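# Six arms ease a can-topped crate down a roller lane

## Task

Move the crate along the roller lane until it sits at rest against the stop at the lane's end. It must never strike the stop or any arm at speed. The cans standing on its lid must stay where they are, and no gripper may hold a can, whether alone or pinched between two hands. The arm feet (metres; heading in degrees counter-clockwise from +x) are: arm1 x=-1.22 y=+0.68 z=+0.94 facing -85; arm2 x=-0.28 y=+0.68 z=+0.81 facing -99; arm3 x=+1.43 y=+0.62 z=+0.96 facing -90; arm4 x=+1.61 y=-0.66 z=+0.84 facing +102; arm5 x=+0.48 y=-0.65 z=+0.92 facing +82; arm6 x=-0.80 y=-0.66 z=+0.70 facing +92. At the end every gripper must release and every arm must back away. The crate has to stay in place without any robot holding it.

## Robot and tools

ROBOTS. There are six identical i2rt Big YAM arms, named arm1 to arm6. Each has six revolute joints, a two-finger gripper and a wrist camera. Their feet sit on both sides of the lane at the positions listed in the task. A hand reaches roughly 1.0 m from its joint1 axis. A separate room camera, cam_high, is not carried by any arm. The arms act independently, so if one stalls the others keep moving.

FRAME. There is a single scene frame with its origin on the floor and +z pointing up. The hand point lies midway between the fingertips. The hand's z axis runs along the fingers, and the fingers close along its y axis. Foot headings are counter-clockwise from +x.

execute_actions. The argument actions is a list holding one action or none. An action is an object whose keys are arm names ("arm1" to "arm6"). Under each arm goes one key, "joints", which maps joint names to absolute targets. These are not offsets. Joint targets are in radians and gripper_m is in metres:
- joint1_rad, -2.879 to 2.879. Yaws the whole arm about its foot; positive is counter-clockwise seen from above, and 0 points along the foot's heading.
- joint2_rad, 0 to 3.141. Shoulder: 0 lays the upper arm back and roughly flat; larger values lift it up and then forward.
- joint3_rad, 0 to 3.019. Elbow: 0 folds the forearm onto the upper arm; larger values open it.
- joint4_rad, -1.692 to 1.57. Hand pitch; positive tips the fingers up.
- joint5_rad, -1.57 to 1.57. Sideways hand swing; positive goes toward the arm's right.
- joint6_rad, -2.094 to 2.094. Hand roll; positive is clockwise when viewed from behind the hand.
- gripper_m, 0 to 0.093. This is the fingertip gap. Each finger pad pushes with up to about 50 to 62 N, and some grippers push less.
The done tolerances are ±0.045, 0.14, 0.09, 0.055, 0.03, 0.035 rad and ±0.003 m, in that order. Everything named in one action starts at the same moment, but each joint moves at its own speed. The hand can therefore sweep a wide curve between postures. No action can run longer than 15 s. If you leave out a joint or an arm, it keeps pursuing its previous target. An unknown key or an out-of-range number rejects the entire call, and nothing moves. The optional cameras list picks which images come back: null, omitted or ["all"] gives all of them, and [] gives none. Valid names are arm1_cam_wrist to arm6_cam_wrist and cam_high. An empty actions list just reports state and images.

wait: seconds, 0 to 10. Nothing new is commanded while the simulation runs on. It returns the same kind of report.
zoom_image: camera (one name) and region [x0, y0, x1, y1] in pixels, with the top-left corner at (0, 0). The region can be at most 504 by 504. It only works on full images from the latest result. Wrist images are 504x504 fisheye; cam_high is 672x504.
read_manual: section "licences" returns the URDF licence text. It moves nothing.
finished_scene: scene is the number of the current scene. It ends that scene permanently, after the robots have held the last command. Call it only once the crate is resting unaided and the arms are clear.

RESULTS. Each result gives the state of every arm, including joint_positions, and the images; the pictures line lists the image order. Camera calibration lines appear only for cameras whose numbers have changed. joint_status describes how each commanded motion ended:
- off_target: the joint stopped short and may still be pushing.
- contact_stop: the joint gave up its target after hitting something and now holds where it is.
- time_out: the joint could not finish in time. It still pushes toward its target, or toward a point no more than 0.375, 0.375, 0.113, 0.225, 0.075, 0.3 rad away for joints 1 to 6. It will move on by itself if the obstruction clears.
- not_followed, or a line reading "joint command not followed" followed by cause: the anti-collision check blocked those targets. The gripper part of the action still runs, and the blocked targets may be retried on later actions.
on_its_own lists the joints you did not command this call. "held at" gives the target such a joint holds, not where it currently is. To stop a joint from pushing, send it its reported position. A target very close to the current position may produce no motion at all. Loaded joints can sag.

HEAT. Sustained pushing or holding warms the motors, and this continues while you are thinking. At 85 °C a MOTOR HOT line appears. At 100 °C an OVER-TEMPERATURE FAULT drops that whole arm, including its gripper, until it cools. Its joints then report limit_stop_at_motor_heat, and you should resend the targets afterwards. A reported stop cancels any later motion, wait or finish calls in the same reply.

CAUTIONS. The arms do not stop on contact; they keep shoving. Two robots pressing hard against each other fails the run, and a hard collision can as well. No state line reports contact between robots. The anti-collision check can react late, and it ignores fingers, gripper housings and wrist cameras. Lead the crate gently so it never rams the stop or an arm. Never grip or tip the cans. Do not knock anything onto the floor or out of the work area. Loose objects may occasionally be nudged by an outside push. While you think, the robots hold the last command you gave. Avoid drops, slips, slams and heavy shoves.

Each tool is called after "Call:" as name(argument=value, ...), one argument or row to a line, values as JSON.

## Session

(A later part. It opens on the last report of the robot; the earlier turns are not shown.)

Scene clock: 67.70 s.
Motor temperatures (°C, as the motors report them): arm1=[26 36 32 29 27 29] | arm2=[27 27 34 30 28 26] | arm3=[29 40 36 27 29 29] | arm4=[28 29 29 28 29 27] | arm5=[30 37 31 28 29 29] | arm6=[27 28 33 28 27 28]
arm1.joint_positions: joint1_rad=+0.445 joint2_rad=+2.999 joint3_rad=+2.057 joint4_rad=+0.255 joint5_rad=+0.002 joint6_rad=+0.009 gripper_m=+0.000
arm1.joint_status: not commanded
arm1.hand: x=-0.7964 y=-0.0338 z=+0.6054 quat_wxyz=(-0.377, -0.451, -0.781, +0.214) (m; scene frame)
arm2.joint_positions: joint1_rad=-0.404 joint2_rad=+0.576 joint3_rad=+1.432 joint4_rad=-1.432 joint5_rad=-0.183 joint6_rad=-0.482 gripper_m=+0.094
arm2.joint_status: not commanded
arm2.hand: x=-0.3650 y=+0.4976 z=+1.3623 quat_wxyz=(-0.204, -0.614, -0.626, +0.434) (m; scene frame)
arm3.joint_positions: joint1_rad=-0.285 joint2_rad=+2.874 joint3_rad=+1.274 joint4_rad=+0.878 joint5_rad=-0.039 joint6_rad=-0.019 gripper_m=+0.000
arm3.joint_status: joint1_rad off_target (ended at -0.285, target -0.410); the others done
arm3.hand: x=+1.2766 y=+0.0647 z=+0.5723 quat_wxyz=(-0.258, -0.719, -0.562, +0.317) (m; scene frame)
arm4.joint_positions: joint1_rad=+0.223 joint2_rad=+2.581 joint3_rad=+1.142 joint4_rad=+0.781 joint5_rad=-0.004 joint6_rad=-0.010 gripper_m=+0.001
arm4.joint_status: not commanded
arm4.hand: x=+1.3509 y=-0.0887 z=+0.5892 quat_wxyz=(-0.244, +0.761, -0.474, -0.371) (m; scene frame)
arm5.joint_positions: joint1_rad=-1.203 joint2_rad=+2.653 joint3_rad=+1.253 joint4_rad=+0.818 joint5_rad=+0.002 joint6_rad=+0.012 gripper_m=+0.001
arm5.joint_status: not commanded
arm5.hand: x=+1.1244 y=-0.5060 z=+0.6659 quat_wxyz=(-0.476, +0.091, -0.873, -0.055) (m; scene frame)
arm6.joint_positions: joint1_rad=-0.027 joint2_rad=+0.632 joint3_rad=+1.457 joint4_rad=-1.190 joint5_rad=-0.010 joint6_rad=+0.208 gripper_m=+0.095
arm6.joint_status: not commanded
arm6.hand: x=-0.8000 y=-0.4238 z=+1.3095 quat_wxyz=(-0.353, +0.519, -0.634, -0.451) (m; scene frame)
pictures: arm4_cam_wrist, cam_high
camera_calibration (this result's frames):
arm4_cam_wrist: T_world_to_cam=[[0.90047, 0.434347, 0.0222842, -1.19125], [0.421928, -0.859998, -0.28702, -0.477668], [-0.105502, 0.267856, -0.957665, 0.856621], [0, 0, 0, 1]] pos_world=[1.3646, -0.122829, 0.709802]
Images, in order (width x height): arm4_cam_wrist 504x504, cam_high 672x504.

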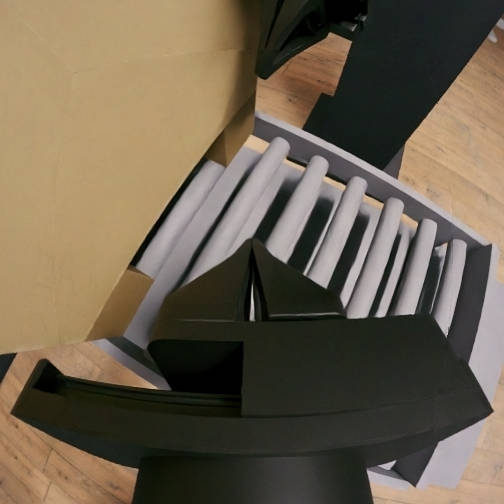

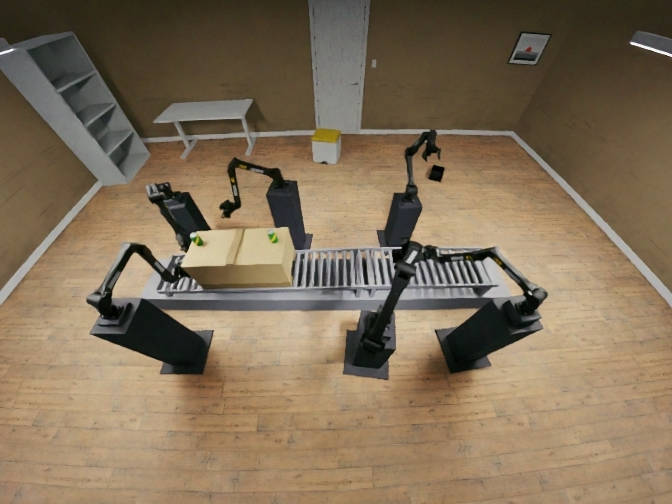

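Call:
execute_actions(
  actions=[
    {"arm3":{"joints":{"joint1_rad":-0.29}}},
  ],
  cameras=[],
)

Call:
execute_actions(
  actions=[
    {"arm3":{"joints":{"joint1_rad":-0.16}}},
  ],
  cameras=[],
)

Call:
execute_actions(
  actions=[
    {"arm3":{"joints":{"joint1_rad":1.2}}},
  ],
  cameras=[],
)

Call:
execute_actions(
  actions=[
    {"arm4":{"joints":{"joint1_rad":0.09}}},
  ],
  cameras=[],
)

Call:
execute_actions(
  actions=[
    {"arm4":{"joints":{"joint1_rad":-0.04}}},
  ],
  cameras=[],
)

Call:
execute_actions(
  actions=[
    {"arm4":{"joints":{"joint1_rad":-0.16}}},
  ],
  cameras=["arm4_cam_wrist","cam_high"],
)

Scene clock: 69.77 s.
Motor temperatures (°C, as the motors report them): arm1=[26 36 32 29 27 29] | arm2=[27 27 34 30 28 26] | arm3=[29 39 35 27 30 29] | arm4=[28 29 29 28 29 27] | arm5=[30 37 31 28 29 29] | arm6=[27 28 33 28 27 28]
arm1.joint_positions: joint1_rad=+0.445 joint2_rad=+2.999 joint3_rad=+2.057 joint4_rad=+0.255 joint5_rad=+0.002 joint6_rad=+0.009 gripper_m=+0.000
arm1.joint_status: not commanded
arm1.hand: x=-0.7964 y=-0.0338 z=+0.6054 quat_wxyz=(-0.377, -0.451, -0.781, +0.214) (m; scene frame)
arm2.joint_positions: joint1_rad=-0.404 joint2_rad=+0.576 joint3_rad=+1.432 joint4_rad=-1.432 joint5_rad=-0.183 joint6_rad=-0.482 gripper_m=+0.094
arm2.joint_status: not commanded
arm2.hand: x=-0.3650 y=+0.4976 z=+1.3623 quat_wxyz=(-0.204, -0.614, -0.626, +0.434) (m; scene frame)
arm3.joint_positions: joint1_rad=-0.176 joint2_rad=+2.874 joint3_rad=+1.288 joint4_rad=+0.878 joint5_rad=-0.038 joint6_rad=-0.017 gripper_m=+0.000
arm3.joint_status: joint1_rad off_target (ended at -0.176, target -0.290)
arm3.hand: x=+1.3368 y=+0.0438 z=+0.5750 quat_wxyz=(-0.280, -0.686, -0.597, +0.307) (m; scene frame)
arm4.joint_positions: joint1_rad=+0.223 joint2_rad=+2.581 joint3_rad=+1.142 joint4_rad=+0.781 joint5_rad=-0.004 joint6_rad=-0.010 gripper_m=+0.001
arm4.joint_status: not commanded
arm4.hand: x=+1.3509 y=-0.0887 z=+0.5892 quat_wxyz=(-0.244, +0.761, -0.474, -0.371) (m; scene frame)
arm5.joint_positions: joint1_rad=-1.203 joint2_rad=+2.653 joint3_rad=+1.253 joint4_rad=+0.818 joint5_rad=+0.002 joint6_rad=+0.012 gripper_m=+0.001
arm5.joint_status: not commanded
arm5.hand: x=+1.1244 y=-0.5060 z=+0.6659 quat_wxyz=(-0.476, +0.091, -0.873, -0.055) (m; scene frame)
arm6.joint_positions: joint1_rad=-0.027 joint2_rad=+0.632 joint3_rad=+1.457 joint4_rad=-1.190 joint5_rad=-0.010 joint6_rad=+0.208 gripper_m=+0.095
arm6.joint_status: not commanded
arm6.hand: x=-0.8000 y=-0.4238 z=+1.3095 quat_wxyz=(-0.353, +0.519, -0.634, -0.451) (m; scene frame)
pictures: none
No camera images: the call's "cameras" was empty. Leave "cameras" out to get every camera's image.

Scene clock: 71.20 s.
Motor temperatures (°C, as the motors report them): arm1=[26 37 32 29 27 29] | arm2=[27 27 34 30 28 26] | arm3=[29 39 35 27 30 29] | arm4=[28 29 29 28 29 27] | arm5=[30 37 31 28 29 29] | arm6=[27 28 33 28 27 28]
arm1.joint_positions: joint1_rad=+0.445 joint2_rad=+2.999 joint3_rad=+2.057 joint4_rad=+0.255 joint5_rad=+0.002 joint6_rad=+0.009 gripper_m=+0.000
arm1.joint_status: not commanded
arm1.hand: x=-0.7964 y=-0.0338 z=+0.6054 quat_wxyz=(-0.377, -0.451, -0.781, +0.214) (m; scene frame)
arm2.joint_positions: joint1_rad=-0.404 joint2_rad=+0.576 joint3_rad=+1.432 joint4_rad=-1.432 joint5_rad=-0.183 joint6_rad=-0.482 gripper_m=+0.094
arm2.joint_status: not commanded
arm2.hand: x=-0.3650 y=+0.4976 z=+1.3623 quat_wxyz=(-0.204, -0.614, -0.626, +0.434) (m; scene frame)
arm3.joint_positions: joint1_rad=-0.060 joint2_rad=+2.874 joint3_rad=+1.300 joint4_rad=+0.878 joint5_rad=-0.031 joint6_rad=-0.015 gripper_m=+0.000
arm3.joint_status: joint1_rad off_target (ended at -0.060, target -0.160)
arm3.hand: x=+1.4031 y=+0.0304 z=+0.5776 quat_wxyz=(-0.300, -0.650, -0.633, +0.296) (m; scene frame)
arm4.joint_positions: joint1_rad=+0.180 joint2_rad=+2.582 joint3_rad=+1.131 joint4_rad=+0.781 joint5_rad=+0.007 joint6_rad=-0.007 gripper_m=+0.001
arm4.joint_status: not commanded
arm4.hand: x=+1.3795 y=-0.0826 z=+0.5865 quat_wxyz=(-0.253, +0.750, -0.495, -0.359) (m; scene frame)
arm5.joint_positions: joint1_rad=-1.203 joint2_rad=+2.653 joint3_rad=+1.253 joint4_rad=+0.818 joint5_rad=+0.002 joint6_rad=+0.012 gripper_m=+0.001
arm5.joint_status: not commanded
arm5.hand: x=+1.1244 y=-0.5060 z=+0.6659 quat_wxyz=(-0.476, +0.091, -0.873, -0.055) (m; scene frame)
arm6.joint_positions: joint1_rad=-0.027 joint2_rad=+0.632 joint3_rad=+1.457 joint4_rad=-1.190 joint5_rad=-0.010 joint6_rad=+0.208 gripper_m=+0.095
arm6.joint_status: not commanded
arm6.hand: x=-0.8000 y=-0.4238 z=+1.3095 quat_wxyz=(-0.353, +0.519, -0.634, -0.451) (m; scene frame)
pictures: none
No camera images: the call's "cameras" was empty. Leave "cameras" out to get every camera's image.

Scene clock: 72.93 s.
Motor temperatures (°C, as the motors report them): arm1=[26 37 32 29 27 29] | arm2=[27 27 34 30 28 26] | arm3=[29 39 34 27 30 29] | arm4=[28 29 29 28 29 27] | arm5=[30 37 31 28 29 29] | arm6=[27 28 33 28 27 28]
arm1.joint_positions: joint1_rad=+0.445 joint2_rad=+2.999 joint3_rad=+2.057 joint4_rad=+0.255 joint5_rad=+0.002 joint6_rad=+0.009 gripper_m=+0.000
arm1.joint_status: not commanded
arm1.hand: x=-0.7964 y=-0.0338 z=+0.6054 quat_wxyz=(-0.377, -0.451, -0.781, +0.214) (m; scene frame)
arm2.joint_positions: joint1_rad=-0.404 joint2_rad=+0.576 joint3_rad=+1.432 joint4_rad=-1.432 joint5_rad=-0.183 joint6_rad=-0.482 gripper_m=+0.094
arm2.joint_status: not commanded
arm2.hand: x=-0.3650 y=+0.4976 z=+1.3623 quat_wxyz=(-0.204, -0.614, -0.626, +0.434) (m; scene frame)
arm3.joint_positions: joint1_rad=+1.207 joint2_rad=+2.831 joint3_rad=+1.323 joint4_rad=+0.890 joint5_rad=+0.000 joint6_rad=-0.007 gripper_m=+0.000
arm3.joint_status: all done
arm3.hand: x=+2.0175 y=+0.4023 z=+0.6152 quat_wxyz=(-0.453, -0.156, -0.874, +0.080) (m; scene frame)
arm4.joint_positions: joint1_rad=+0.136 joint2_rad=+2.585 joint3_rad=+1.114 joint4_rad=+0.781 joint5_rad=+0.020 joint6_rad=+0.008 gripper_m=+0.001
arm4.joint_status: not commanded
arm4.hand: x=+1.4108 y=-0.0814 z=+0.5811 quat_wxyz=(-0.258, +0.736, -0.522, -0.345) (m; scene frame)
arm5.joint_positions: joint1_rad=-1.203 joint2_rad=+2.653 joint3_rad=+1.253 joint4_rad=+0.818 joint5_rad=+0.002 joint6_rad=+0.012 gripper_m=+0.001
arm5.joint_status: not commanded
arm5.hand: x=+1.1244 y=-0.5060 z=+0.6659 quat_wxyz=(-0.476, +0.091, -0.873, -0.055) (m; scene frame)
arm6.joint_positions: joint1_rad=-0.027 joint2_rad=+0.632 joint3_rad=+1.457 joint4_rad=-1.190 joint5_rad=-0.010 joint6_rad=+0.208 gripper_m=+0.095
arm6.joint_status: not commanded
arm6.hand: x=-0.8000 y=-0.4238 z=+1.3095 quat_wxyz=(-0.353, +0.519, -0.634, -0.451) (m; scene frame)
pictures: none
No camera images: the call's "cameras" was empty. Leave "cameras" out to get every camera's image.

Scene clock: 74.60 s.
Motor temperatures (°C, as the motors report them): arm1=[26 37 32 29 27 29] | arm2=[27 27 34 30 28 26] | arm3=[29 39 34 27 30 29] | arm4=[28 29 29 28 29 27] | arm5=[30 37 31 28 29 29] | arm6=[27 28 33 28 27 28]
arm1.joint_positions: joint1_rad=+0.445 joint2_rad=+2.999 joint3_rad=+2.057 joint4_rad=+0.255 joint5_rad=+0.002 joint6_rad=+0.009 gripper_m=+0.000
arm1.joint_status: not commanded
arm1.hand: x=-0.7964 y=-0.0338 z=+0.6054 quat_wxyz=(-0.377, -0.451, -0.781, +0.214) (m; scene frame)
arm2.joint_positions: joint1_rad=-0.404 joint2_rad=+0.576 joint3_rad=+1.432 joint4_rad=-1.432 joint5_rad=-0.183 joint6_rad=-0.482 gripper_m=+0.094
arm2.joint_status: not commanded
arm2.hand: x=-0.3650 y=+0.4976 z=+1.3623 quat_wxyz=(-0.204, -0.614, -0.626, +0.434) (m; scene frame)
arm3.joint_positions: joint1_rad=+1.207 joint2_rad=+2.831 joint3_rad=+1.323 joint4_rad=+0.890 joint5_rad=+0.000 joint6_rad=-0.007 gripper_m=+0.000
arm3.joint_status: not commanded
arm3.hand: x=+2.0175 y=+0.4023 z=+0.6152 quat_wxyz=(-0.453, -0.156, -0.874, +0.080) (m; scene frame)
arm4.joint_positions: joint1_rad=-0.054 joint2_rad=+2.591 joint3_rad=+1.110 joint4_rad=+0.781 joint5_rad=+0.043 joint6_rad=+0.033 gripper_m=+0.001
arm4.joint_status: joint1_rad off_target (ended at -0.054, target +0.090)
arm4.hand: x=+1.5266 y=-0.0573 z=+0.5778 quat_wxyz=(-0.290, +0.674, -0.602, -0.314) (m; scene frame)
arm5.joint_positions: joint1_rad=-1.203 joint2_rad=+2.653 joint3_rad=+1.253 joint4_rad=+0.818 joint5_rad=+0.002 joint6_rad=+0.012 gripper_m=+0.001
arm5.joint_status: not commanded
arm5.hand: x=+1.1244 y=-0.5060 z=+0.6659 quat_wxyz=(-0.476, +0.091, -0.873, -0.055) (m; scene frame)
arm6.joint_positions: joint1_rad=-0.027 joint2_rad=+0.632 joint3_rad=+1.457 joint4_rad=-1.190 joint5_rad=-0.010 joint6_rad=+0.208 gripper_m=+0.095
arm6.joint_status: not commanded
arm6.hand: x=-0.8000 y=-0.4238 z=+1.3095 quat_wxyz=(-0.353, +0.519, -0.634, -0.451) (m; scene frame)
pictures: none
No camera images: the call's "cameras" was empty. Leave "cameras" out to get every camera's image.

Scene clock: 76.27 s.
Motor temperatures (°C, as the motors report them): arm1=[26 37 32 29 27 29] | arm2=[27 27 34 30 28 26] | arm3=[29 39 34 27 30 29] | arm4=[28 30 29 28 30 27] | arm5=[30 37 31 28 29 29] | arm6=[27 28 33 28 27 28]
arm1.joint_positions: joint1_rad=+0.445 joint2_rad=+2.999 joint3_rad=+2.057 joint4_rad=+0.255 joint5_rad=+0.002 joint6_rad=+0.009 gripper_m=+0.000
arm1.joint_status: not commanded
arm1.hand: x=-0.7964 y=-0.0338 z=+0.6054 quat_wxyz=(-0.377, -0.451, -0.781, +0.214) (m; scene frame)
arm2.joint_positions: joint1_rad=-0.404 joint2_rad=+0.576 joint3_rad=+1.432 joint4_rad=-1.432 joint5_rad=-0.183 joint6_rad=-0.482 gripper_m=+0.094
arm2.joint_status: not commanded
arm2.hand: x=-0.3650 y=+0.4976 z=+1.3623 quat_wxyz=(-0.204, -0.614, -0.626, +0.434) (m; scene frame)
arm3.joint_positions: joint1_rad=+1.207 joint2_rad=+2.831 joint3_rad=+1.323 joint4_rad=+0.890 joint5_rad=+0.000 joint6_rad=-0.007 gripper_m=+0.000
arm3.joint_status: not commanded
arm3.hand: x=+2.0175 y=+0.4023 z=+0.6152 quat_wxyz=(-0.453, -0.156, -0.874, +0.080) (m; scene frame)
arm4.joint_positions: joint1_rad=-0.156 joint2_rad=+2.593 joint3_rad=+1.111 joint4_rad=+0.781 joint5_rad=+0.035 joint6_rad=+0.022 gripper_m=+0.001
arm4.joint_status: joint1_rad off_target (ended at -0.156, target -0.040)
arm4.hand: x=+1.5866 y=-0.0513 z=+0.5780 quat_wxyz=(-0.305, +0.647, -0.631, -0.300) (m; scene frame)
arm5.joint_positions: joint1_rad=-1.203 joint2_rad=+2.653 joint3_rad=+1.253 joint4_rad=+0.818 joint5_rad=+0.002 joint6_rad=+0.012 gripper_m=+0.001
arm5.joint_status: not commanded
arm5.hand: x=+1.1244 y=-0.5060 z=+0.6659 quat_wxyz=(-0.476, +0.091, -0.873, -0.055) (m; scene frame)
arm6.joint_positions: joint1_rad=-0.027 joint2_rad=+0.632 joint3_rad=+1.457 joint4_rad=-1.190 joint5_rad=-0.010 joint6_rad=+0.208 gripper_m=+0.095
arm6.joint_status: not commanded
arm6.hand: x=-0.8000 y=-0.4238 z=+1.3095 quat_wxyz=(-0.353, +0.519, -0.634, -0.451) (m; scene frame)
pictures: none
No camera images: the call's "cameras" was empty. Leave "cameras" out to get every camera's image.

Scene clock: 77.70 s.
Motor temperatures (°C, as the motors report them): arm1=[26 37 32 29 27 29] | arm2=[27 27 34 30 28 26] | arm3=[29 39 33 27 29 29] | arm4=[28 30 29 28 30 27] | arm5=[30 37 31 28 29 29] | arm6=[27 28 33 28 27 28]
arm1.joint_positions: joint1_rad=+0.445 joint2_rad=+2.999 joint3_rad=+2.057 joint4_rad=+0.255 joint5_rad=+0.002 joint6_rad=+0.009 gripper_m=+0.000
arm1.joint_status: not commanded
arm1.hand: x=-0.7964 y=-0.0338 z=+0.6054 quat_wxyz=(-0.377, -0.451, -0.781, +0.214) (m; scene frame)
arm2.joint_positions: joint1_rad=-0.404 joint2_rad=+0.576 joint3_rad=+1.432 joint4_rad=-1.432 joint5_rad=-0.183 joint6_rad=-0.482 gripper_m=+0.094
arm2.joint_status: not commanded
arm2.hand: x=-0.3650 y=+0.4976 z=+1.3623 quat_wxyz=(-0.204, -0.614, -0.626, +0.434) (m; scene frame)
arm3.joint_positions: joint1_rad=+1.207 joint2_rad=+2.831 joint3_rad=+1.323 joint4_rad=+0.890 joint5_rad=+0.000 joint6_rad=-0.007 gripper_m=+0.000
arm3.joint_status: not commanded
arm3.hand: x=+2.0175 y=+0.4023 z=+0.6152 quat_wxyz=(-0.453, -0.156, -0.874, +0.080) (m; scene frame)
arm4.joint_positions: joint1_rad=-0.275 joint2_rad=+2.593 joint3_rad=+1.122 joint4_rad=+0.782 joint5_rad=+0.004 joint6_rad=+0.010 gripper_m=+0.001
arm4.joint_status: joint1_rad off_target (ended at -0.275, target -0.160)
arm4.hand: x=+1.6534 y=-0.0456 z=+0.5813 quat_wxyz=(-0.318, +0.615, -0.659, -0.294) (m; scene frame)
arm5.joint_positions: joint1_rad=-1.203 joint2_rad=+2.653 joint3_rad=+1.253 joint4_rad=+0.818 joint5_rad=+0.002 joint6_rad=+0.012 gripper_m=+0.001
arm5.joint_status: not commanded
arm5.hand: x=+1.1244 y=-0.5060 z=+0.6659 quat_wxyz=(-0.476, +0.091, -0.873, -0.055) (m; scene frame)
arm6.joint_positions: joint1_rad=-0.027 joint2_rad=+0.632 joint3_rad=+1.457 joint4_rad=-1.190 joint5_rad=-0.010 joint6_rad=+0.208 gripper_m=+0.095
arm6.joint_status: not commanded
arm6.hand: x=-0.8000 y=-0.4238 z=+1.3095 quat_wxyz=(-0.353, +0.519, -0.634, -0.451) (m; scene frame)
pictures: arm4_cam_wrist, cam_high
camera_calibration (this result's frames):
arm4_cam_wrist: T_world_to_cam=[[0.997691, -0.0677278, 0.00515712, -1.65594], [-0.0639661, -0.962384, -0.264057, 0.214843], [0.0228471, 0.263118, -0.964493, 0.660964], [0, 0, 0, 1]] pos_world=[1.65075, -0.0793028, 0.702766]
Images, in order (width x height): arm4_cam_wrist 504x504, cam_high 672x504.

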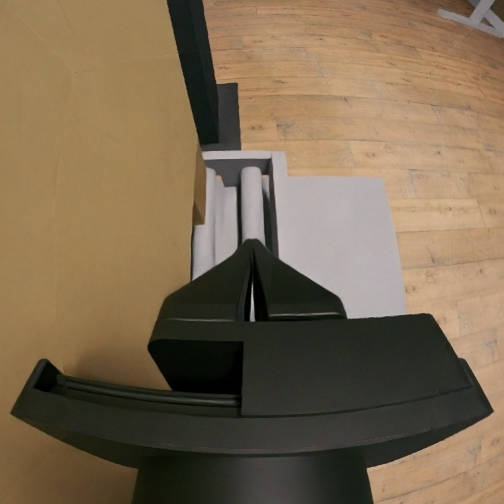

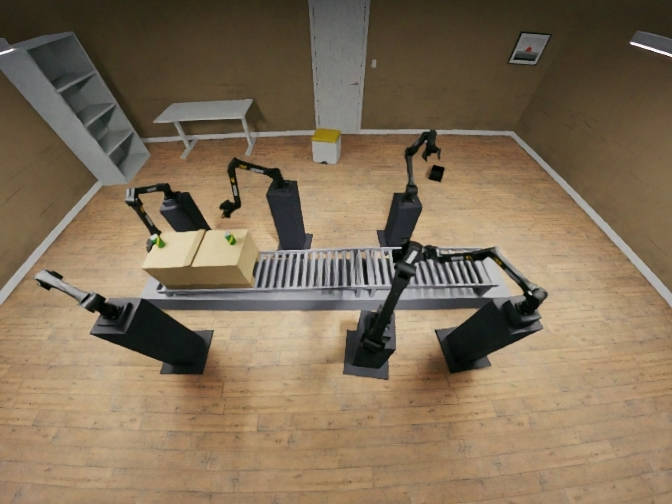

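~10 cm left (about 0.2 rad).

Call:
execute_actions(
  actions=[
    {"arm4":{"joints":{"joint1_rad":-0.27}}},
  ],
  cameras=[],
)

Call:
execute_actions(
  actions=[
    {"arm4":{"joints":{"joint1_rad":-0.36}}},
  ],
  cameras=[],
)

Call:
execute_actions(
  actions=[
    {"arm4":{"joints":{"joint1_rad":-0.44}}},
  ],
  cameras=[],
)

Call:
execute_actions(
  actions=[
    {"arm4":{"joints":{"joint1_rad":-0.52}}},
  ],
  cameras=[],
)

Call:
execute_actions(
  actions=[
    {"arm4":{"joints":{"joint1_rad":-1.3}}},
  ],
  cameras=["cam_high"],
)

Call:
finished_scene(
  scene=2,
)

Scene clock: 79.63 s.
Motor temperatures (°C, as the motors report them): arm1=[26 37 32 29 27 29] | arm2=[27 27 34 30 28 26] | arm3=[29 38 33 27 29 29] | arm4=[29 30 29 28 30 27] | arm5=[30 37 31 28 29 29] | arm6=[27 28 33 28 27 28]
arm1.joint_positions: joint1_rad=+0.445 joint2_rad=+2.999 joint3_rad=+2.057 joint4_rad=+0.255 joint5_rad=+0.002 joint6_rad=+0.009 gripper_m=+0.000
arm1.joint_status: not commanded
arm1.hand: x=-0.7964 y=-0.0338 z=+0.6054 quat_wxyz=(-0.377, -0.451, -0.781, +0.214) (m; scene frame)
arm2.joint_positions: joint1_rad=-0.404 joint2_rad=+0.576 joint3_rad=+1.432 joint4_rad=-1.432 joint5_rad=-0.183 joint6_rad=-0.482 gripper_m=+0.094
arm2.joint_status: not commanded
arm2.hand: x=-0.3650 y=+0.4976 z=+1.3623 quat_wxyz=(-0.204, -0.614, -0.626, +0.434) (m; scene frame)
arm3.joint_positions: joint1_rad=+1.207 joint2_rad=+2.831 joint3_rad=+1.323 joint4_rad=+0.890 joint5_rad=+0.000 joint6_rad=-0.007 gripper_m=+0.000
arm3.joint_status: not commanded
arm3.hand: x=+2.0175 y=+0.4023 z=+0.6152 quat_wxyz=(-0.453, -0.156, -0.874, +0.080) (m; scene frame)
arm4.joint_positions: joint1_rad=-0.364 joint2_rad=+2.593 joint3_rad=+1.124 joint4_rad=+0.782 joint5_rad=+0.004 joint6_rad=+0.010 gripper_m=+0.001
arm4.joint_status: joint1_rad off_target (ended at -0.364, target -0.270)
arm4.hand: x=+1.7072 y=-0.0505 z=+0.5821 quat_wxyz=(-0.331, +0.585, -0.685, -0.281) (m; scene frame)
arm5.joint_positions: joint1_rad=-1.203 joint2_rad=+2.653 joint3_rad=+1.253 joint4_rad=+0.818 joint5_rad=+0.002 joint6_rad=+0.012 gripper_m=+0.001
arm5.joint_status: not commanded
arm5.hand: x=+1.1244 y=-0.5060 z=+0.6659 quat_wxyz=(-0.476, +0.091, -0.873, -0.055) (m; scene frame)
arm6.joint_positions: joint1_rad=-0.027 joint2_rad=+0.632 joint3_rad=+1.457 joint4_rad=-1.190 joint5_rad=-0.010 joint6_rad=+0.208 gripper_m=+0.095
arm6.joint_status: not commanded
arm6.hand: x=-0.8000 y=-0.4238 z=+1.3095 quat_wxyz=(-0.353, +0.519, -0.634, -0.451) (m; scene frame)
pictures: none
No camera images: the call's "cameras" was empty. Leave "cameras" out to get every camera's image.

Scene clock: 81.00 s.
Motor temperatures (°C, as the motors report them): arm1=[26 37 32 29 27 29] | arm2=[27 27 34 30 28 26] | arm3=[29 38 33 27 29 29] | arm4=[29 30 29 28 30 27] | arm5=[30 37 31 28 29 29] | arm6=[27 28 33 28 27 28]
arm1.joint_positions: joint1_rad=+0.445 joint2_rad=+2.999 joint3_rad=+2.057 joint4_rad=+0.255 joint5_rad=+0.002 joint6_rad=+0.009 gripper_m=+0.000
arm1.joint_status: not commanded
arm1.hand: x=-0.7964 y=-0.0338 z=+0.6054 quat_wxyz=(-0.377, -0.451, -0.781, +0.214) (m; scene frame)
arm2.joint_positions: joint1_rad=-0.404 joint2_rad=+0.576 joint3_rad=+1.432 joint4_rad=-1.432 joint5_rad=-0.183 joint6_rad=-0.482 gripper_m=+0.094
arm2.joint_status: not commanded
arm2.hand: x=-0.3650 y=+0.4976 z=+1.3623 quat_wxyz=(-0.204, -0.614, -0.626, +0.434) (m; scene frame)
arm3.joint_positions: joint1_rad=+1.207 joint2_rad=+2.831 joint3_rad=+1.323 joint4_rad=+0.890 joint5_rad=+0.000 joint6_rad=-0.007 gripper_m=+0.000
arm3.joint_status: not commanded
arm3.hand: x=+2.0175 y=+0.4023 z=+0.6152 quat_wxyz=(-0.453, -0.156, -0.874, +0.080) (m; scene frame)
arm4.joint_positions: joint1_rad=-0.455 joint2_rad=+2.593 joint3_rad=+1.131 joint4_rad=+0.782 joint5_rad=+0.004 joint6_rad=+0.010 gripper_m=+0.001
arm4.joint_status: joint1_rad off_target (ended at -0.455, target -0.360)
arm4.hand: x=+1.7626 y=-0.0579 z=+0.5841 quat_wxyz=(-0.346, +0.552, -0.710, -0.268) (m; scene frame)
arm5.joint_positions: joint1_rad=-1.203 joint2_rad=+2.653 joint3_rad=+1.253 joint4_rad=+0.818 joint5_rad=+0.002 joint6_rad=+0.012 gripper_m=+0.001
arm5.joint_status: not commanded
arm5.hand: x=+1.1244 y=-0.5060 z=+0.6659 quat_wxyz=(-0.476, +0.091, -0.873, -0.055) (m; scene frame)
arm6.joint_positions: joint1_rad=-0.027 joint2_rad=+0.632 joint3_rad=+1.457 joint4_rad=-1.190 joint5_rad=-0.010 joint6_rad=+0.208 gripper_m=+0.095
arm6.joint_status: not commanded
arm6.hand: x=-0.8000 y=-0.4238 z=+1.3095 quat_wxyz=(-0.353, +0.519, -0.634, -0.451) (m; scene frame)
pictures: none
No camera images: the call's "cameras" was empty. Leave "cameras" out to get every camera's image.

Scene clock: 82.23 s.
Motor temperatures (°C, as the motors report them): arm1=[26 37 32 29 27 29] | arm2=[27 27 35 30 28 26] | arm3=[29 38 33 27 29 29] | arm4=[29 30 29 28 30 27] | arm5=[30 37 31 28 29 29] | arm6=[27 28 33 28 27 28]
arm1.joint_positions: joint1_rad=+0.445 joint2_rad=+2.999 joint3_rad=+2.057 joint4_rad=+0.255 joint5_rad=+0.002 joint6_rad=+0.009 gripper_m=+0.000
arm1.joint_status: not commanded
arm1.hand: x=-0.7964 y=-0.0338 z=+0.6054 quat_wxyz=(-0.377, -0.451, -0.781, +0.214) (m; scene frame)
arm2.joint_positions: joint1_rad=-0.404 joint2_rad=+0.576 joint3_rad=+1.432 joint4_rad=-1.432 joint5_rad=-0.183 joint6_rad=-0.482 gripper_m=+0.094
arm2.joint_status: not commanded
arm2.hand: x=-0.3650 y=+0.4976 z=+1.3623 quat_wxyz=(-0.204, -0.614, -0.626, +0.434) (m; scene frame)
arm3.joint_positions: joint1_rad=+1.207 joint2_rad=+2.831 joint3_rad=+1.323 joint4_rad=+0.890 joint5_rad=+0.000 joint6_rad=-0.007 gripper_m=+0.000
arm3.joint_status: not commanded
arm3.hand: x=+2.0175 y=+0.4023 z=+0.6152 quat_wxyz=(-0.453, -0.156, -0.874, +0.080) (m; scene frame)
arm4.joint_positions: joint1_rad=-0.514 joint2_rad=+2.592 joint3_rad=+1.138 joint4_rad=+0.783 joint5_rad=+0.001 joint6_rad=+0.009 gripper_m=+0.001
arm4.joint_status: joint1_rad off_target (ended at -0.514, target -0.440)
arm4.hand: x=+1.7981 y=-0.0635 z=+0.5865 quat_wxyz=(-0.356, +0.530, -0.724, -0.262) (m; scene frame)
arm5.joint_positions: joint1_rad=-1.203 joint2_rad=+2.653 joint3_rad=+1.253 joint4_rad=+0.818 joint5_rad=+0.002 joint6_rad=+0.012 gripper_m=+0.001
arm5.joint_status: not commanded
arm5.hand: x=+1.1244 y=-0.5060 z=+0.6659 quat_wxyz=(-0.476, +0.091, -0.873, -0.055) (m; scene frame)
arm6.joint_positions: joint1_rad=-0.027 joint2_rad=+0.632 joint3_rad=+1.457 joint4_rad=-1.190 joint5_rad=-0.010 joint6_rad=+0.208 gripper_m=+0.095
arm6.joint_status: not commanded
arm6.hand: x=-0.8000 y=-0.4238 z=+1.3095 quat_wxyz=(-0.353, +0.519, -0.634, -0.451) (m; scene frame)
pictures: none
No camera images: the call's "cameras" was empty. Leave "cameras" out to get every camera's image.

Scene clock: 82.93 s.
Motor temperatures (°C, as the motors report them): arm1=[26 37 32 29 27 29] | arm2=[27 27 35 30 28 26] | arm3=[29 38 33 27 29 29] | arm4=[29 30 29 28 30 27] | arm5=[30 37 31 28 29 29] | arm6=[27 28 33 28 27 28]
arm1.joint_positions: joint1_rad=+0.445 joint2_rad=+2.999 joint3_rad=+2.057 joint4_rad=+0.255 joint5_rad=+0.002 joint6_rad=+0.009 gripper_m=+0.000
arm1.joint_status: not commanded
arm1.hand: x=-0.7964 y=-0.0338 z=+0.6054 quat_wxyz=(-0.377, -0.451, -0.781, +0.214) (m; scene frame)
arm2.joint_positions: joint1_rad=-0.404 joint2_rad=+0.576 joint3_rad=+1.432 joint4_rad=-1.432 joint5_rad=-0.183 joint6_rad=-0.482 gripper_m=+0.094
arm2.joint_status: not commanded
arm2.hand: x=-0.3650 y=+0.4976 z=+1.3623 quat_wxyz=(-0.204, -0.614, -0.626, +0.434) (m; scene frame)
arm3.joint_positions: joint1_rad=+1.207 joint2_rad=+2.831 joint3_rad=+1.323 joint4_rad=+0.890 joint5_rad=+0.000 joint6_rad=-0.007 gripper_m=+0.000
arm3.joint_status: not commanded
arm3.hand: x=+2.0175 y=+0.4023 z=+0.6152 quat_wxyz=(-0.453, -0.156, -0.874, +0.080) (m; scene frame)
arm4.joint_positions: joint1_rad=-0.521 joint2_rad=+2.587 joint3_rad=+1.138 joint4_rad=+0.783 joint5_rad=+0.001 joint6_rad=+0.009 gripper_m=+0.001
arm4.joint_status: all done
arm4.hand: x=+1.8029 y=-0.0631 z=+0.5895 quat_wxyz=(-0.358, +0.527, -0.725, -0.262) (m; scene frame)
arm5.joint_positions: joint1_rad=-1.203 joint2_rad=+2.653 joint3_rad=+1.253 joint4_rad=+0.818 joint5_rad=+0.002 joint6_rad=+0.012 gripper_m=+0.001
arm5.joint_status: not commanded
arm5.hand: x=+1.1244 y=-0.5060 z=+0.6659 quat_wxyz=(-0.476, +0.091, -0.873, -0.055) (m; scene frame)
arm6.joint_positions: joint1_rad=-0.027 joint2_rad=+0.632 joint3_rad=+1.457 joint4_rad=-1.190 joint5_rad=-0.010 joint6_rad=+0.208 gripper_m=+0.095
arm6.joint_status: not commanded
arm6.hand: x=-0.8000 y=-0.4238 z=+1.3095 quat_wxyz=(-0.353, +0.519, -0.634, -0.451) (m; scene frame)
pictures: none
No camera images: the call's "cameras" was empty. Leave "cameras" out to get every camera's image.

Scene clock: 84.53 s.
Motor temperatures (°C, as the motors report them): arm1=[26 37 32 29 27 29] | arm2=[27 27 35 30 28 26] | arm3=[29 38 32 27 29 29] | arm4=[29 30 29 28 30 27] | arm5=[30 37 31 28 29 29] | arm6=[27 28 33 28 27 28]
arm1.joint_positions: joint1_rad=+0.445 joint2_rad=+2.999 joint3_rad=+2.057 joint4_rad=+0.255 joint5_rad=+0.002 joint6_rad=+0.009 gripper_m=+0.000
arm1.joint_status: not commanded
arm1.hand: x=-0.7964 y=-0.0338 z=+0.6054 quat_wxyz=(-0.377, -0.451, -0.781, +0.214) (m; scene frame)
arm2.joint_positions: joint1_rad=-0.404 joint2_rad=+0.576 joint3_rad=+1.432 joint4_rad=-1.432 joint5_rad=-0.183 joint6_rad=-0.482 gripper_m=+0.094
arm2.joint_status: not commanded
arm2.hand: x=-0.3650 y=+0.4976 z=+1.3623 quat_wxyz=(-0.204, -0.614, -0.626, +0.434) (m; scene frame)
arm3.joint_positions: joint1_rad=+1.207 joint2_rad=+2.831 joint3_rad=+1.323 joint4_rad=+0.890 joint5_rad=+0.000 joint6_rad=-0.007 gripper_m=+0.000
arm3.joint_status: not commanded
arm3.hand: x=+2.0175 y=+0.4023 z=+0.6152 quat_wxyz=(-0.453, -0.156, -0.874, +0.080) (m; scene frame)
arm4.joint_positions: joint1_rad=-1.303 joint2_rad=+2.576 joint3_rad=+1.148 joint4_rad=+0.784 joint5_rad=+0.000 joint6_rad=+0.008 gripper_m=+0.001
arm4.joint_status: all done
arm4.hand: x=+2.1723 y=-0.3618 z=+0.5980 quat_wxyz=(-0.439, +0.208, -0.867, -0.113) (m; scene frame)
arm5.joint_positions: joint1_rad=-1.203 joint2_rad=+2.653 joint3_rad=+1.253 joint4_rad=+0.818 joint5_rad=+0.002 joint6_rad=+0.012 gripper_m=+0.001
arm5.joint_status: not commanded
arm5.hand: x=+1.1244 y=-0.5060 z=+0.6659 quat_wxyz=(-0.476, +0.091, -0.873, -0.055) (m; scene frame)
arm6.joint_positions: joint1_rad=-0.027 joint2_rad=+0.632 joint3_rad=+1.457 joint4_rad=-1.190 joint5_rad=-0.010 joint6_rad=+0.208 gripper_m=+0.095
arm6.joint_status: not commanded
arm6.hand: x=-0.8000 y=-0.4238 z=+1.3095 quat_wxyz=(-0.353, +0.519, -0.634, -0.451) (m; scene frame)
pictures: cam_high
Images, in order (width x height): cam_high 672x504.

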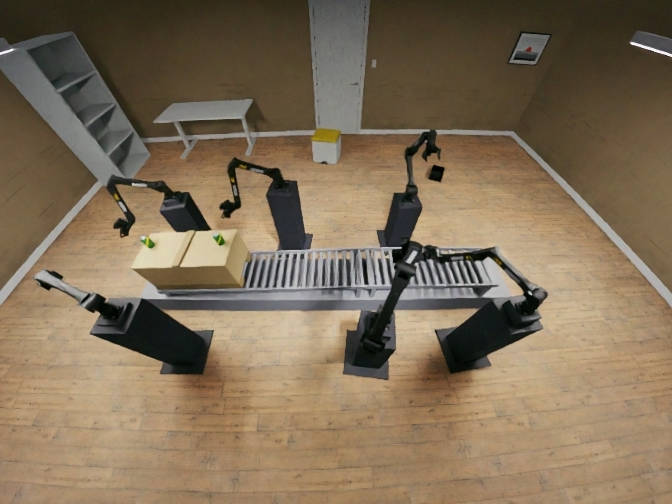

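The scene is finished: the task was done.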